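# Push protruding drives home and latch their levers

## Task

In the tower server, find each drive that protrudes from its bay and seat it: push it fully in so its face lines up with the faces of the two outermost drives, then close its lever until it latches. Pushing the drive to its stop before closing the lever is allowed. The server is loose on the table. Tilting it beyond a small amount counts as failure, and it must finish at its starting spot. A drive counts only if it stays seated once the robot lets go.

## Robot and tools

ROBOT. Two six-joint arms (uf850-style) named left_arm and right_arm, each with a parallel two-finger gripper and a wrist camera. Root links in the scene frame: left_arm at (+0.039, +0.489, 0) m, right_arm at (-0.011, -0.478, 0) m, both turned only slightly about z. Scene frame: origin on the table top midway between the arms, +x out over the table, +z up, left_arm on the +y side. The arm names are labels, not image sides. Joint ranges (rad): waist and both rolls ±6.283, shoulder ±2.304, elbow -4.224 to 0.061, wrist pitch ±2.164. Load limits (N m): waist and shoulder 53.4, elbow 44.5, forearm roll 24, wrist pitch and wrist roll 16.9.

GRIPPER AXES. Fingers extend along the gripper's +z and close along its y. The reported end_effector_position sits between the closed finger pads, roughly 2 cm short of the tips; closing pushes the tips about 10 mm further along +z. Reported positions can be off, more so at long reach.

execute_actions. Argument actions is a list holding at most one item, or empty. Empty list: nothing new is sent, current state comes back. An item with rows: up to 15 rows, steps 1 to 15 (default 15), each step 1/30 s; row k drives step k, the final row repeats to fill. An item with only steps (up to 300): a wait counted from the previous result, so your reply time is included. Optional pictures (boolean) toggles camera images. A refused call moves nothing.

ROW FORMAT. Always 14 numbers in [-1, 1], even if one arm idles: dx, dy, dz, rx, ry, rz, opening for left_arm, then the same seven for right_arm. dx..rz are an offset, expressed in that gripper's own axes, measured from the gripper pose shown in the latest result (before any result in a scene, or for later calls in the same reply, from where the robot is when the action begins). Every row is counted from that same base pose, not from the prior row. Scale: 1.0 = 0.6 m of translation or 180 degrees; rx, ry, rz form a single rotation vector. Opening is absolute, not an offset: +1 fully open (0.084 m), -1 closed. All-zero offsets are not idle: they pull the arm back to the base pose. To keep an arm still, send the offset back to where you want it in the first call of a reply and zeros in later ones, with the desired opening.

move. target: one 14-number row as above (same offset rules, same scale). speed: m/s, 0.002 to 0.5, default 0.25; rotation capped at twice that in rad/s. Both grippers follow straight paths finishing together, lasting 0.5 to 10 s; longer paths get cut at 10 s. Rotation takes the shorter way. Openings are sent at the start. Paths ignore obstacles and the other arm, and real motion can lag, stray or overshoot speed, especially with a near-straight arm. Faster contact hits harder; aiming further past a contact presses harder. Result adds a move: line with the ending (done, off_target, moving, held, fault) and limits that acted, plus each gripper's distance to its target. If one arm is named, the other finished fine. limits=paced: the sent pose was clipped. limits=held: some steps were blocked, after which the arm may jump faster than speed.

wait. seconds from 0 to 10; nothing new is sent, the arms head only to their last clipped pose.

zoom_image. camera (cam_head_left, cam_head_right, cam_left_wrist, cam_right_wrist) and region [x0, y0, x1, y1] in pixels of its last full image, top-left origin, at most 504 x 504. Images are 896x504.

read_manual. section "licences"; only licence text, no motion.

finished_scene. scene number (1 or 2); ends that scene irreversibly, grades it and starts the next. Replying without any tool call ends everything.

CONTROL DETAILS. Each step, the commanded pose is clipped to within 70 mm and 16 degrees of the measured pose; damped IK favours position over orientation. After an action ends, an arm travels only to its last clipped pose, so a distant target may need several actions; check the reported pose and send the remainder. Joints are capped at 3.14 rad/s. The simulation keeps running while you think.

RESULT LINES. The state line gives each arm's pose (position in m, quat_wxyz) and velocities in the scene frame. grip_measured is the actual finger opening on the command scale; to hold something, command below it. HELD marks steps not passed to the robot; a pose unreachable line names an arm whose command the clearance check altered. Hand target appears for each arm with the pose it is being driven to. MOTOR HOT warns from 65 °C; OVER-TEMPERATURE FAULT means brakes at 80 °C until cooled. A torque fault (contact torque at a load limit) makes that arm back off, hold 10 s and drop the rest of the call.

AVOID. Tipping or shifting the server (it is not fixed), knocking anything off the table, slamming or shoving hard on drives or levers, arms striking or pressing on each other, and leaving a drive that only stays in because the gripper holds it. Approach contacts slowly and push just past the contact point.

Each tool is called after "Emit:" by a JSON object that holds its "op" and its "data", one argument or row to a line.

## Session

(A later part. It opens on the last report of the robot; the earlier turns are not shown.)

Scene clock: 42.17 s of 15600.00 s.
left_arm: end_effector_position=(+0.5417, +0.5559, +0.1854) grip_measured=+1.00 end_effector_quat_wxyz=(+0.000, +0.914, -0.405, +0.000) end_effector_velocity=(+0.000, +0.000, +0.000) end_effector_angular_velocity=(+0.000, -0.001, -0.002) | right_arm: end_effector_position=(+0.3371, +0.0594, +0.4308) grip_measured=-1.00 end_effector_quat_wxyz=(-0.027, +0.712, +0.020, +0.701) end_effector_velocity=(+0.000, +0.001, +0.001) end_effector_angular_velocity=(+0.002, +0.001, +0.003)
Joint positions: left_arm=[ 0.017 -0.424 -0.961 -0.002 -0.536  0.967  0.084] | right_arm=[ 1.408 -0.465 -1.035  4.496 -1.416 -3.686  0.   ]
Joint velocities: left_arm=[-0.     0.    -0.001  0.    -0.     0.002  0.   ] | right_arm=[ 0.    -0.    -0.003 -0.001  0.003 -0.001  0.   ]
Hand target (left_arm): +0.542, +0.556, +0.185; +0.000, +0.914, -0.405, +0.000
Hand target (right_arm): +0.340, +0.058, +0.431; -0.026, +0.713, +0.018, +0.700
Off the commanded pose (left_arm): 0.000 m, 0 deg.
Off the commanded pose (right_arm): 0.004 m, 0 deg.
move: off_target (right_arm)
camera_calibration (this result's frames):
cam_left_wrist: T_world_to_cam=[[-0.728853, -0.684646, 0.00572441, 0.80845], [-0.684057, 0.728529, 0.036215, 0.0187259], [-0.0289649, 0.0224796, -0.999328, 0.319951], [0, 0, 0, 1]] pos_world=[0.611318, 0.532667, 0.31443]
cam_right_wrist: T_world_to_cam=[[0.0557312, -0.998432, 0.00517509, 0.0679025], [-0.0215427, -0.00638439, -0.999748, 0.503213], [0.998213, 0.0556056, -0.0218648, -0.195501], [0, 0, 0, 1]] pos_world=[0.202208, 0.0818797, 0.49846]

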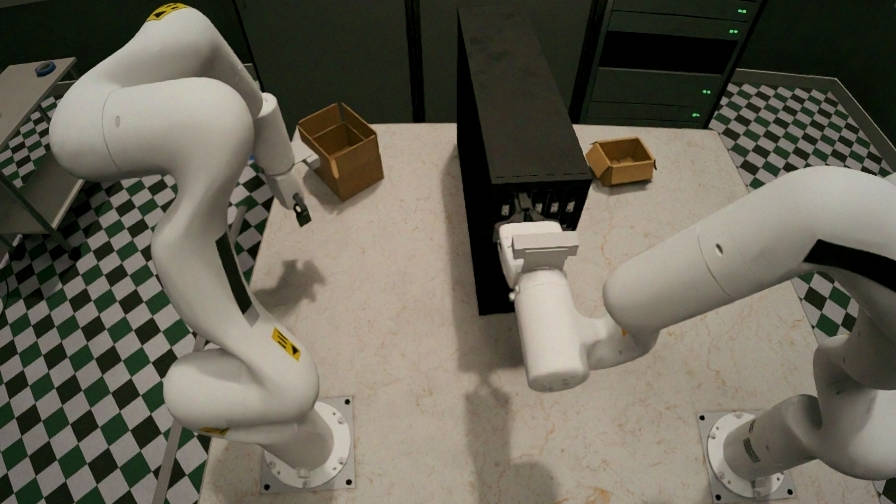

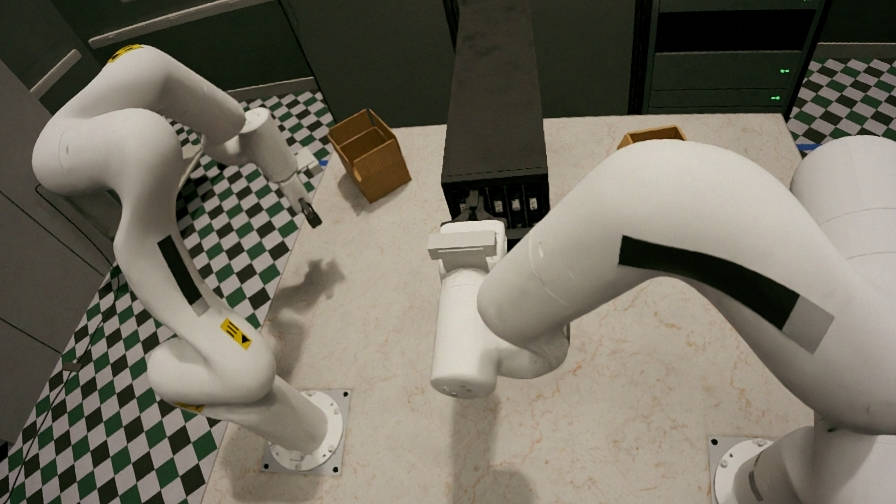

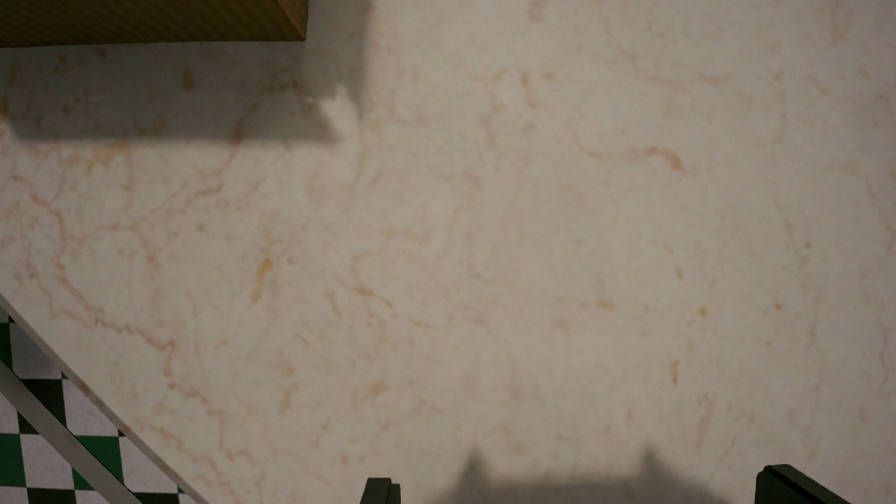

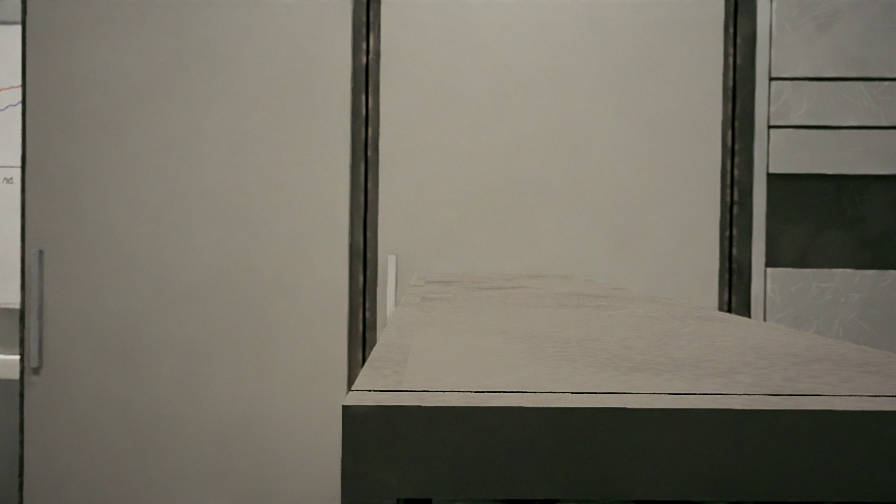

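Emit:
{"op": "move", "data": {
  "target": [0, 0, 0, 0, 0, 0, 1, 0, 0, -0.12, 0, 0, 0, -1],
  "speed": 0.1
}}

Emit:
{"op": "move", "data": {
  "target": [0, 0, 0, 0, 0, 0, 1, -0.067, 0, 0, 0, 0, 0, -1],
  "speed": 0.1
}}

Scene clock: 44.37 s of 15600.00 s.
left_arm: end_effector_position=(+0.5417, +0.5559, +0.1854) grip_measured=+1.00 end_effector_quat_wxyz=(+0.000, +0.914, -0.405, +0.000) end_effector_velocity=(-0.000, +0.000, -0.000) end_effector_angular_velocity=(+0.000, +0.001, -0.001) | right_arm: end_effector_position=(+0.2654, +0.0546, +0.4317) grip_measured=-1.00 end_effector_quat_wxyz=(-0.027, +0.713, +0.020, +0.701) end_effector_velocity=(-0.002, +0.000, -0.001) end_effector_angular_velocity=(-0.002, -0.001, +0.001)
Joint positions: left_arm=[ 0.017 -0.424 -0.961 -0.002 -0.536  0.967  0.084] | right_arm=[ 1.543 -0.434 -0.992  4.611 -1.488 -3.685  0.   ]
Joint velocities: left_arm=[-0.     0.001  0.001  0.001 -0.    -0.    -0.   ] | right_arm=[ 0.004 -0.001  0.001  0.003 -0.002 -0.001  0.   ]
Hand target (left_arm): +0.542, +0.556, +0.185; +0.000, +0.914, -0.405, +0.000
Hand target (right_arm): +0.265, +0.055, +0.432; -0.027, +0.713, +0.020, +0.701
Off the commanded pose (left_arm): 0.000 m, 0 deg.
Off the commanded pose (right_arm): 0.000 m, 0 deg.
move: done
camera_calibration (this result's frames):
cam_left_wrist: T_world_to_cam=[[-0.728853, -0.684646, 0.00572452, 0.80845], [-0.684057, 0.728529, 0.0362152, 0.0187258], [-0.028965, 0.0224796, -0.999328, 0.319951], [0, 0, 0, 1]] pos_world=[0.611318, 0.532667, 0.31443]
cam_right_wrist: T_world_to_cam=[[0.0556094, -0.998439, 0.00518763, 0.0670527], [-0.0222568, -0.00643396, -0.999732, 0.502674], [0.998205, 0.055479, -0.0225798, -0.123342], [0, 0, 0, 1]] pos_world=[0.13058, 0.0770252, 0.499406]

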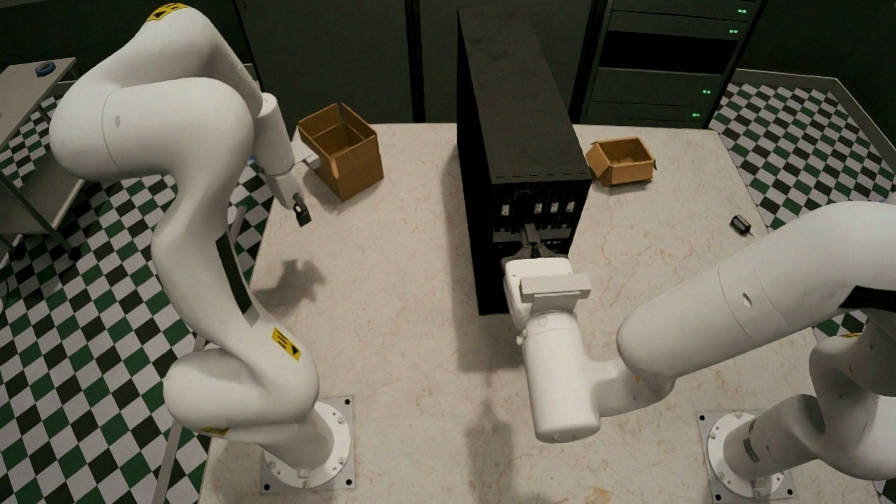

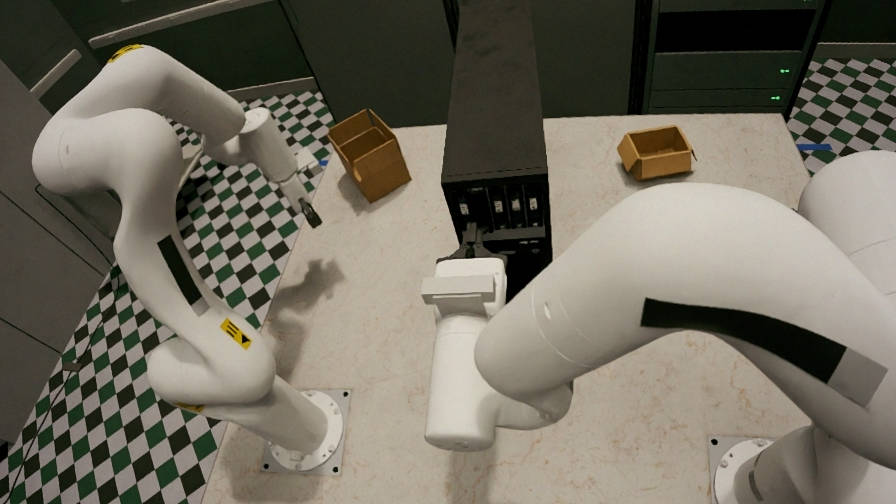

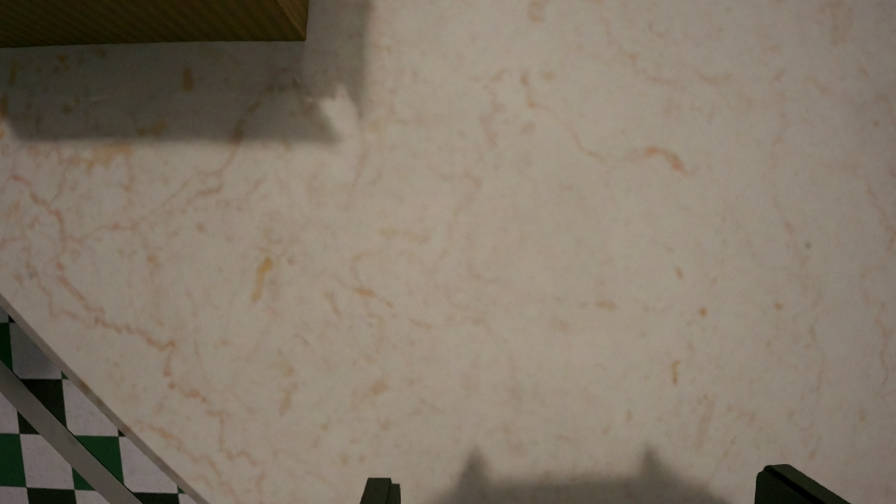

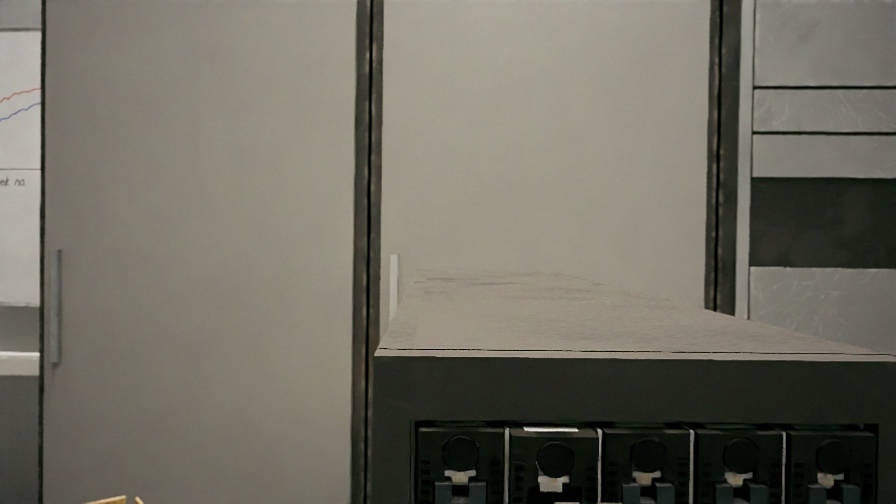

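Scene clock: 45.17 s of 15600.00 s.
left_arm: end_effector_position=(+0.5417, +0.5559, +0.1854) grip_measured=+1.00 end_effector_quat_wxyz=(+0.000, +0.914, -0.405, +0.000) end_effector_velocity=(+0.000, +0.000, +0.000) end_effector_angular_velocity=(+0.000, -0.000, -0.001) | right_arm: end_effector_position=(+0.2649, +0.0548, +0.3918) grip_measured=-1.00 end_effector_quat_wxyz=(-0.027, +0.713, +0.020, +0.701) end_effector_velocity=(+0.000, -0.000, -0.002) end_effector_angular_velocity=(-0.000, -0.001, -0.001)
Joint positions: left_arm=[ 0.017 -0.424 -0.961 -0.002 -0.536  0.967  0.084] | right_arm=[ 1.544 -0.504 -0.981  4.605 -1.497 -3.604  0.   ]
Joint velocities: left_arm=[-0.     0.    -0.     0.001 -0.    -0.    -0.   ] | right_arm=[-0.001 -0.004  0.    -0.001 -0.001  0.004  0.   ]
Hand target (left_arm): +0.542, +0.556, +0.185; +0.000, +0.914, -0.405, +0.000
Hand target (right_arm): +0.265, +0.055, +0.391; -0.027, +0.713, +0.020, +0.701
Off the commanded pose (left_arm): 0.000 m, 0 deg.
Off the commanded pose (right_arm): 0.000 m, 0 deg.
move: done
camera_calibration (this result's frames):
cam_left_wrist: T_world_to_cam=[[-0.728853, -0.684646, 0.00572459, 0.80845], [-0.684057, 0.728529, 0.0362152, 0.0187257], [-0.0289652, 0.0224796, -0.999328, 0.319951], [0, 0, 0, 1]] pos_world=[0.611318, 0.532667, 0.31443]
cam_right_wrist: T_world_to_cam=[[0.0553944, -0.998452, 0.00493079, 0.0677118], [-0.0221327, -0.00616506, -0.999736, 0.462691], [0.998219, 0.0552707, -0.02244, -0.123716], [0, 0, 0, 1]] pos_world=[0.129986, 0.0772974, 0.459458]

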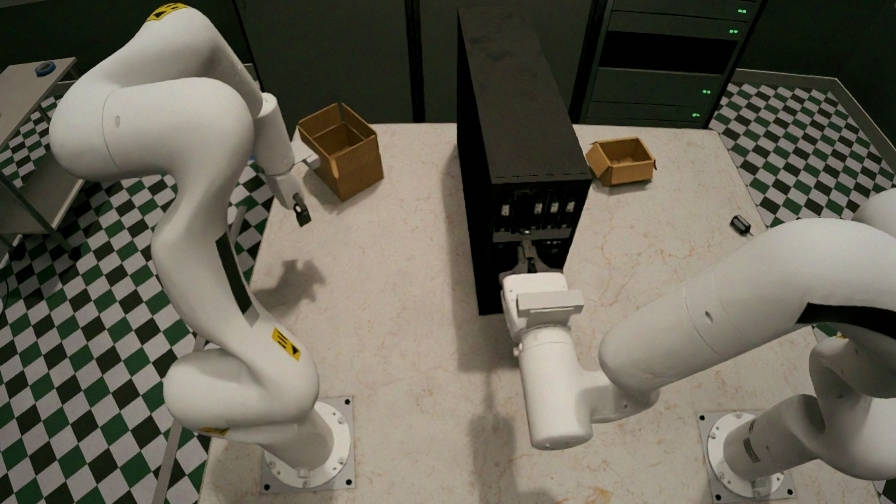

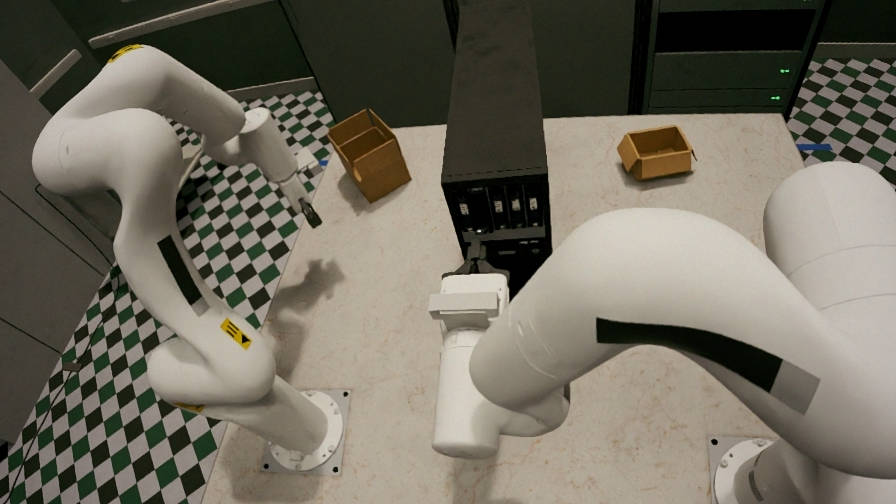

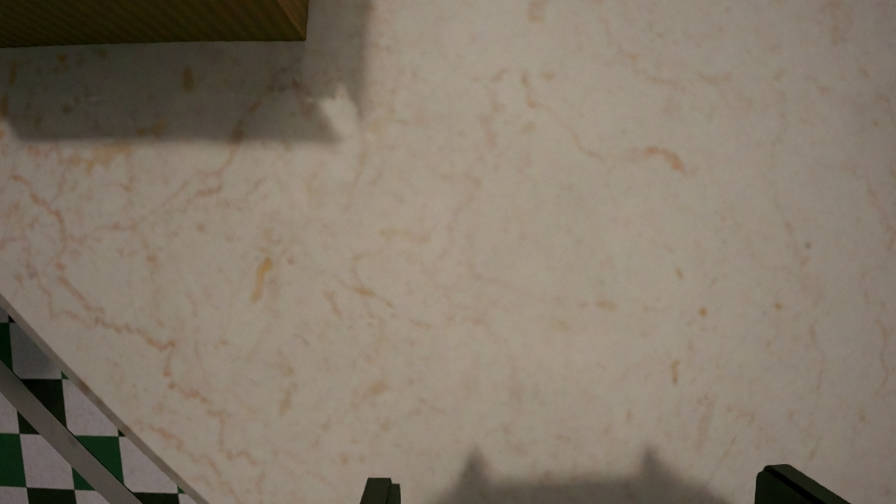

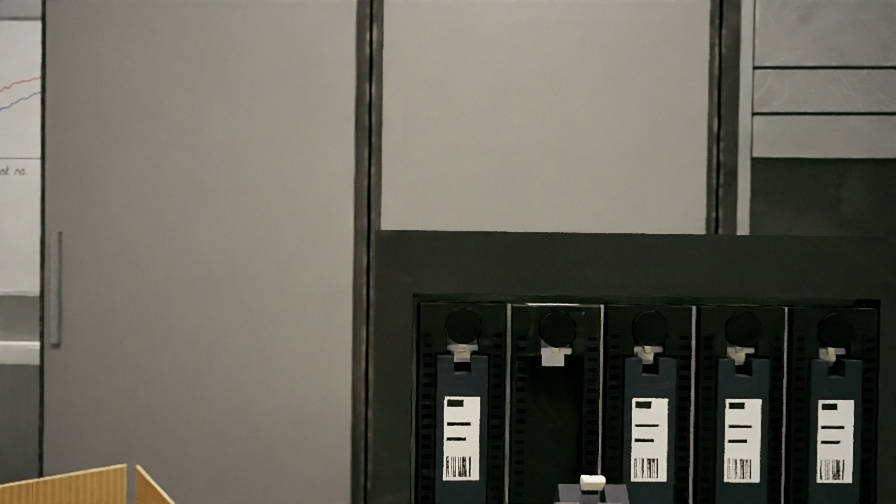

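Drive is mostly in; now pushing the lever closed slowly.

Emit:
{"op": "move", "data": {
  "target": [0, 0, 0, 0, 0, 0, 1, 0, 0, 0.11, 0, 0, 0, -1],
  "speed": 0.03
}}

Scene clock: 48.27 s of 15600.00 s.
left_arm: end_effector_position=(+0.5417, +0.5559, +0.1854) grip_measured=+1.00 end_effector_quat_wxyz=(+0.000, +0.914, -0.405, +0.000) end_effector_velocity=(+0.000, -0.000, +0.000) end_effector_angular_velocity=(-0.000, -0.000, +0.000) | right_arm: end_effector_position=(+0.3306, +0.0593, +0.3911) grip_measured=-1.00 end_effector_quat_wxyz=(-0.027, +0.712, +0.020, +0.701) end_effector_velocity=(+0.002, -0.000, -0.000) end_effector_angular_velocity=(+0.000, +0.000, -0.001)
Joint positions: left_arm=[ 0.017 -0.424 -0.961 -0.002 -0.536  0.967  0.084] | right_arm=[ 1.421 -0.53  -1.019  4.496 -1.439 -3.607  0.   ]
Joint velocities: left_arm=[-0.  0.  0. -0.  0.  0.  0.] | right_arm=[-0.003 -0.001 -0.001 -0.002  0.001  0.     0.   ]
Hand target (left_arm): +0.542, +0.556, +0.185; +0.000, +0.914, -0.405, +0.000
Hand target (right_arm): +0.331, +0.059, +0.391; -0.027, +0.712, +0.020, +0.701
Off the commanded pose (left_arm): 0.000 m, 0 deg.
Off the commanded pose (right_arm): 0.000 m, 0 deg.
move: done
camera_calibration (this result's frames):
cam_left_wrist: T_world_to_cam=[[-0.728853, -0.684646, 0.00572464, 0.80845], [-0.684057, 0.728529, 0.0362152, 0.0187257], [-0.0289652, 0.0224796, -0.999328, 0.319951], [0, 0, 0, 1]] pos_world=[0.611318, 0.532667, 0.31443]
cam_right_wrist: T_world_to_cam=[[0.0554183, -0.998451, 0.0048615, 0.0685439], [-0.0211127, -0.00603971, -0.999759, 0.46319], [0.99824, 0.0553023, -0.0214147, -0.190014], [0, 0, 0, 1]] pos_world=[0.19566, 0.0817435, 0.458676]

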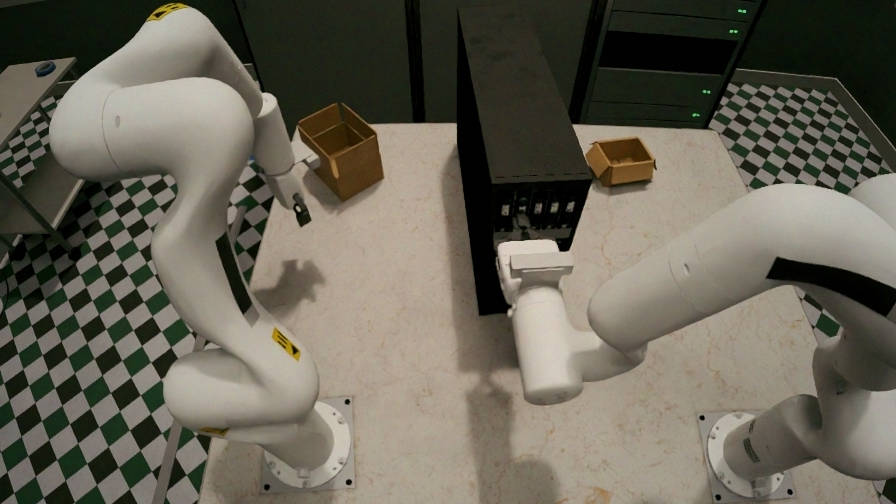

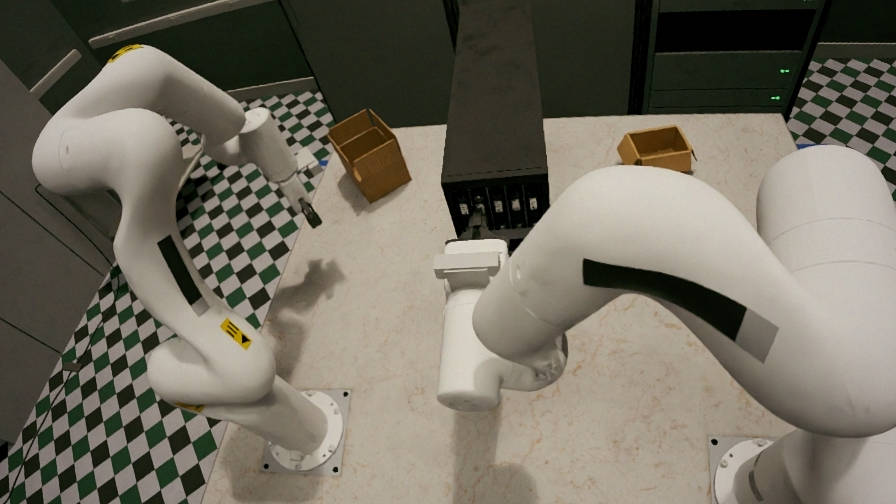

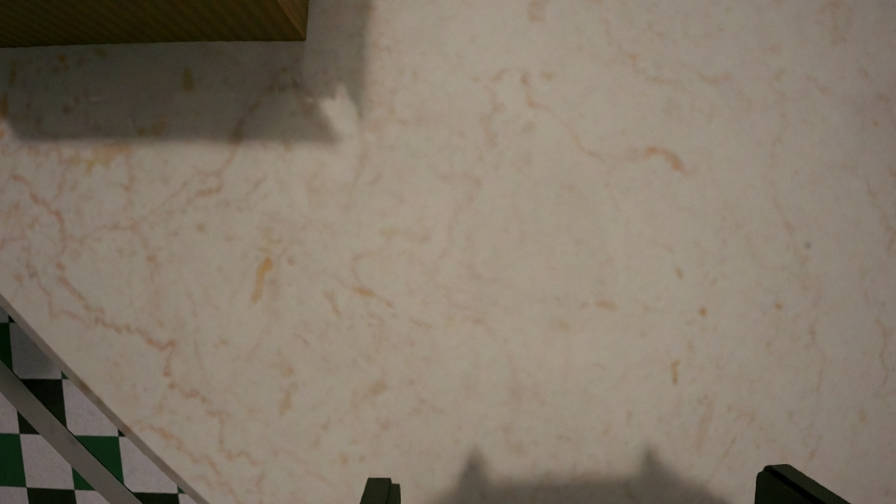

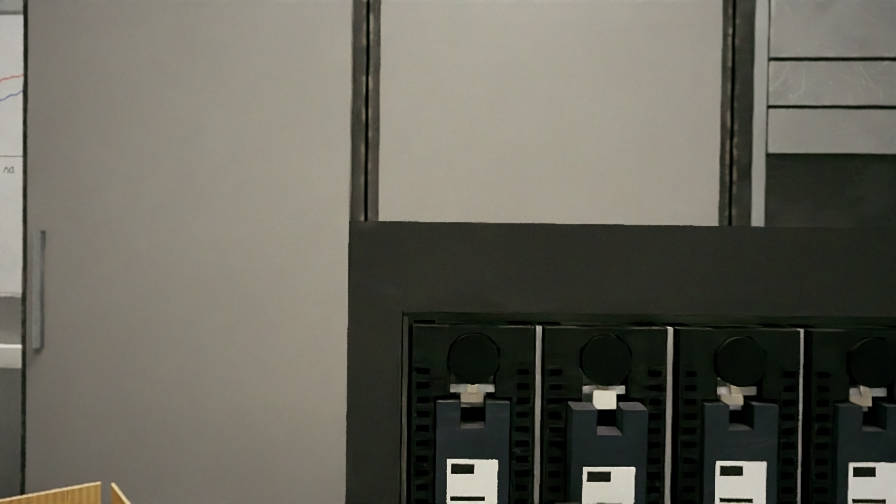

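Emit:
{"op": "move", "data": {
  "target": [0, 0, 0, 0, 0, 0, 1, 0, 0, 0.017, 0, 0, 0, -1],
  "speed": 0.01
}}

Scene clock: 50.13 s of 15600.00 s.
left_arm: end_effector_position=(+0.5417, +0.5559, +0.1854) grip_measured=+1.00 end_effector_quat_wxyz=(+0.000, +0.914, -0.405, +0.000) end_effector_velocity=(+0.000, +0.000, -0.000) end_effector_angular_velocity=(-0.000, +0.001, -0.000) | right_arm: end_effector_position=(+0.3379, +0.0616, +0.3910) grip_measured=-1.00 end_effector_quat_wxyz=(-0.029, +0.712, +0.021, +0.701) end_effector_velocity=(+0.001, -0.000, +0.000) end_effector_angular_velocity=(+0.000, +0.000, +0.000)
Joint positions: left_arm=[ 0.017 -0.424 -0.961 -0.002 -0.536  0.967  0.084] | right_arm=[ 1.407 -0.535 -1.027  4.48  -1.431 -3.608  0.   ]
Joint velocities: left_arm=[ 0.    -0.001 -0.001 -0.    -0.     0.     0.   ] | right_arm=[-0.001  0.    -0.    -0.001  0.001 -0.     0.   ]
Hand target (left_arm): +0.542, +0.556, +0.185; +0.000, +0.914, -0.405, +0.000
Hand target (right_arm): +0.341, +0.060, +0.391; -0.027, +0.712, +0.020, +0.701
Off the commanded pose (left_arm): 0.000 m, 0 deg.
Off the commanded pose (right_arm): 0.003 m, 0 deg.
move: done
camera_calibration (this result's frames):
cam_left_wrist: T_world_to_cam=[[-0.728853, -0.684646, 0.00572459, 0.80845], [-0.684057, 0.728529, 0.0362151, 0.0187259], [-0.0289651, 0.0224796, -0.999328, 0.319951], [0, 0, 0, 1]] pos_world=[0.611318, 0.532667, 0.31443]
cam_right_wrist: T_world_to_cam=[[0.0601134, -0.998179, 0.00494294, 0.06885], [-0.0207682, -0.00620152, -0.999765, 0.463155], [0.997975, 0.0599966, -0.0211032, -0.197746], [0, 0, 0, 1]] pos_world=[0.202826, 0.083461, 0.458533]

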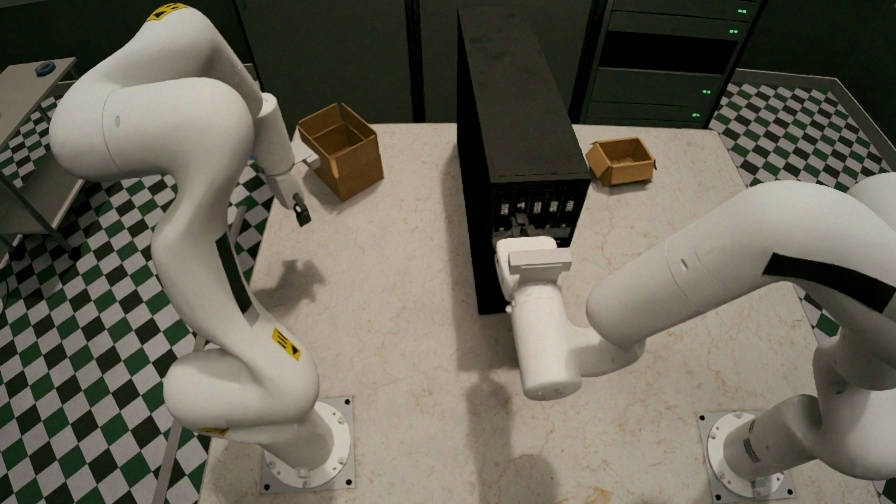

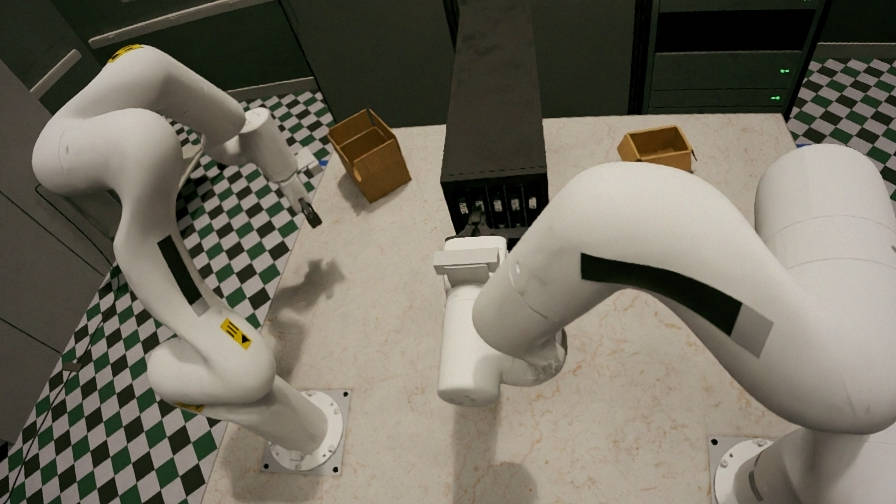

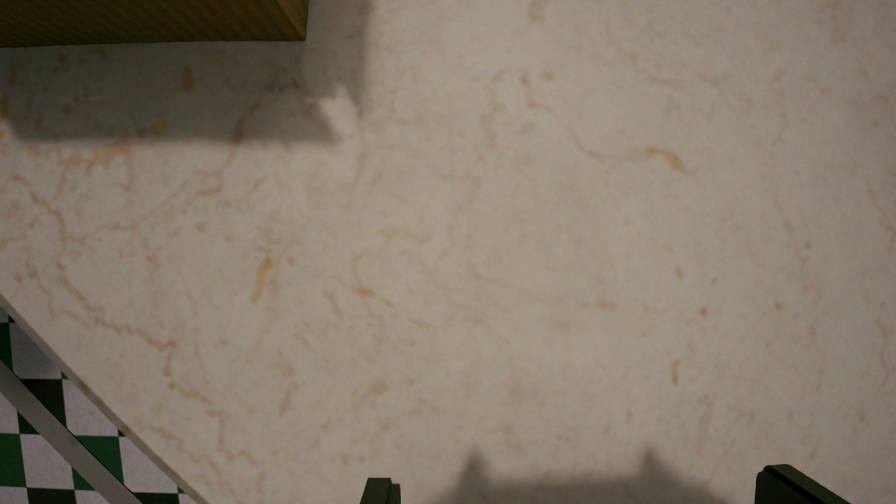

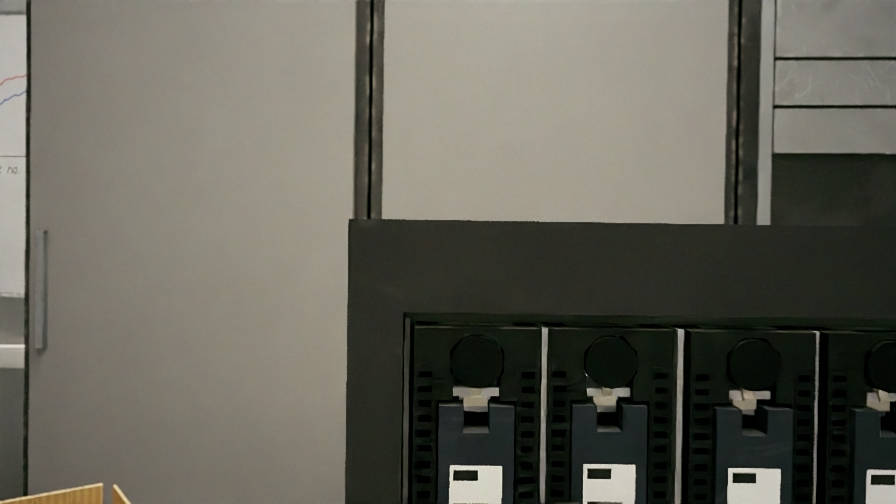

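The lever is latched. Backing off to verify.

Emit:
{"op": "move", "data": {
  "target": [0, 0, 0, 0, 0, 0, 1, 0, 0, -0.2, 0, 0, 0, -1],
  "speed": 0.15
}}

Scene clock: 51.93 s of 15600.00 s.
left_arm: end_effector_position=(+0.5417, +0.5559, +0.1854) grip_measured=+1.00 end_effector_quat_wxyz=(+0.000, +0.914, -0.405, +0.000) end_effector_velocity=(+0.000, +0.000, -0.000) end_effector_angular_velocity=(+0.000, +0.000, +0.001) | right_arm: end_effector_position=(+0.2183, +0.0530, +0.3924) grip_measured=-1.00 end_effector_quat_wxyz=(-0.029, +0.713, +0.021, +0.701) end_effector_velocity=(-0.002, -0.000, -0.000) end_effector_angular_velocity=(-0.001, +0.000, +0.000)
Joint positions: left_arm=[ 0.017 -0.424 -0.961 -0.002 -0.536  0.967  0.084] | right_arm=[ 1.634 -0.496 -0.969  4.681 -1.536 -3.604  0.   ]
Joint velocities: left_arm=[ 0.    -0.001 -0.     0.    -0.    -0.001  0.   ] | right_arm=[ 0.003 -0.001  0.     0.003 -0.001 -0.     0.   ]
Hand target (left_arm): +0.542, +0.556, +0.185; +0.000, +0.914, -0.405, +0.000
Hand target (right_arm): +0.218, +0.053, +0.392; -0.029, +0.713, +0.022, +0.701
Off the commanded pose (left_arm): 0.000 m, 0 deg.
Off the commanded pose (right_arm): 0.000 m, 0 deg.
move: done
camera_calibration (this result's frames):
cam_left_wrist: T_world_to_cam=[[-0.728853, -0.684646, 0.00572463, 0.80845], [-0.684057, 0.728529, 0.0362152, 0.0187259], [-0.0289652, 0.0224796, -0.999328, 0.319951], [0, 0, 0, 1]] pos_world=[0.611318, 0.532668, 0.31443]
cam_right_wrist: T_world_to_cam=[[0.0599484, -0.998189, 0.00498333, 0.0673935], [-0.0219746, -0.0063108, -0.999739, 0.462225], [0.99796, 0.0598232, -0.0223131, -0.0773554], [0, 0, 0, 1]] pos_world=[0.0833146, 0.0748161, 0.460042]

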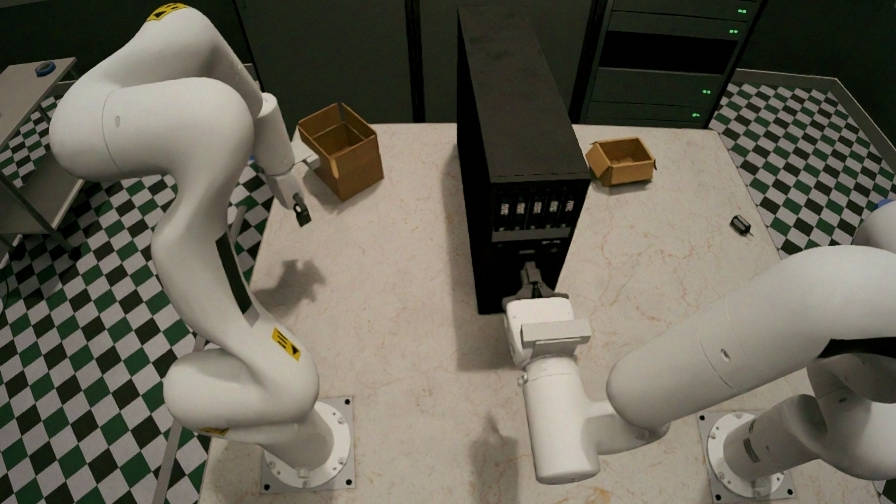

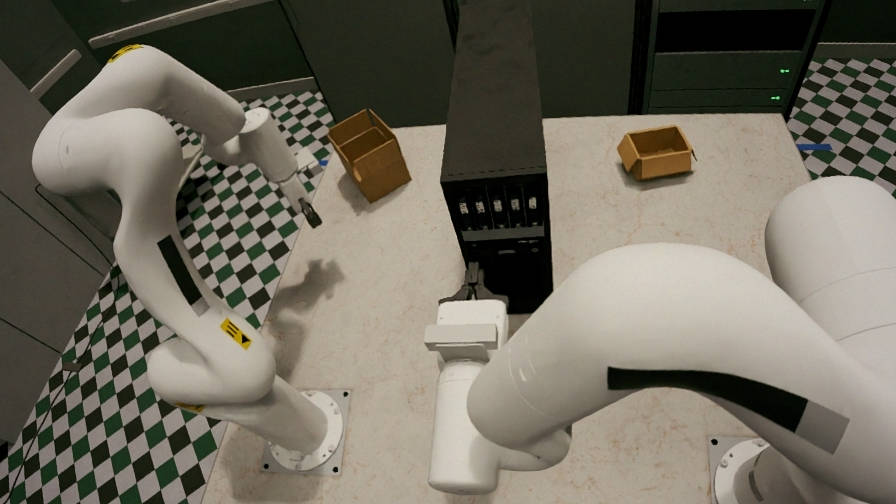

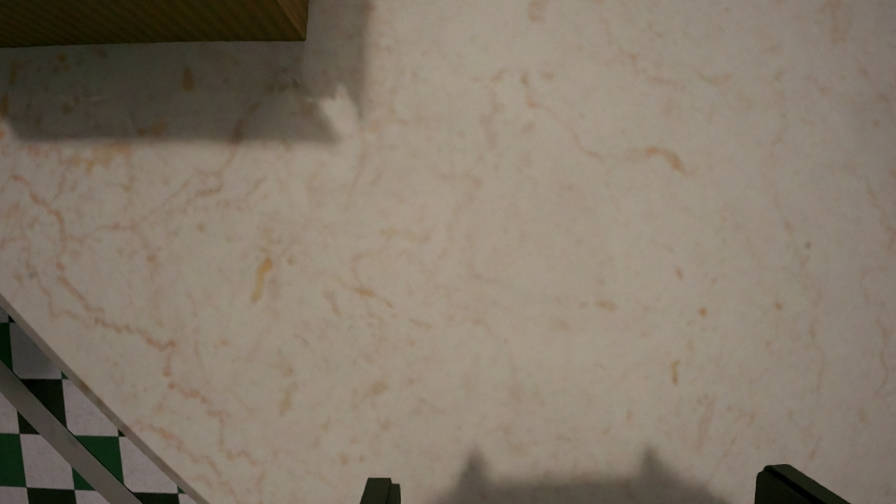

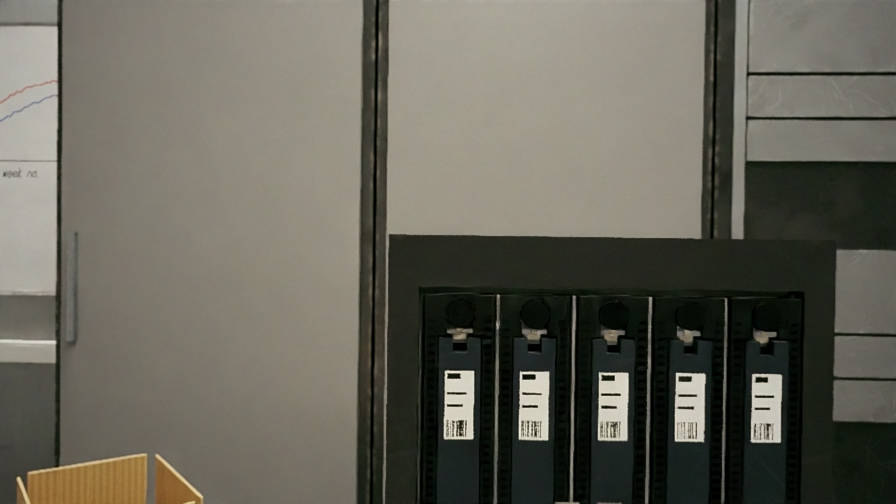

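All drives are seated and latched, and the server is where it started.

Emit:
{"op": "finished_scene", "data": {
  "scene": 2
}}

The scene is finished: the task was done.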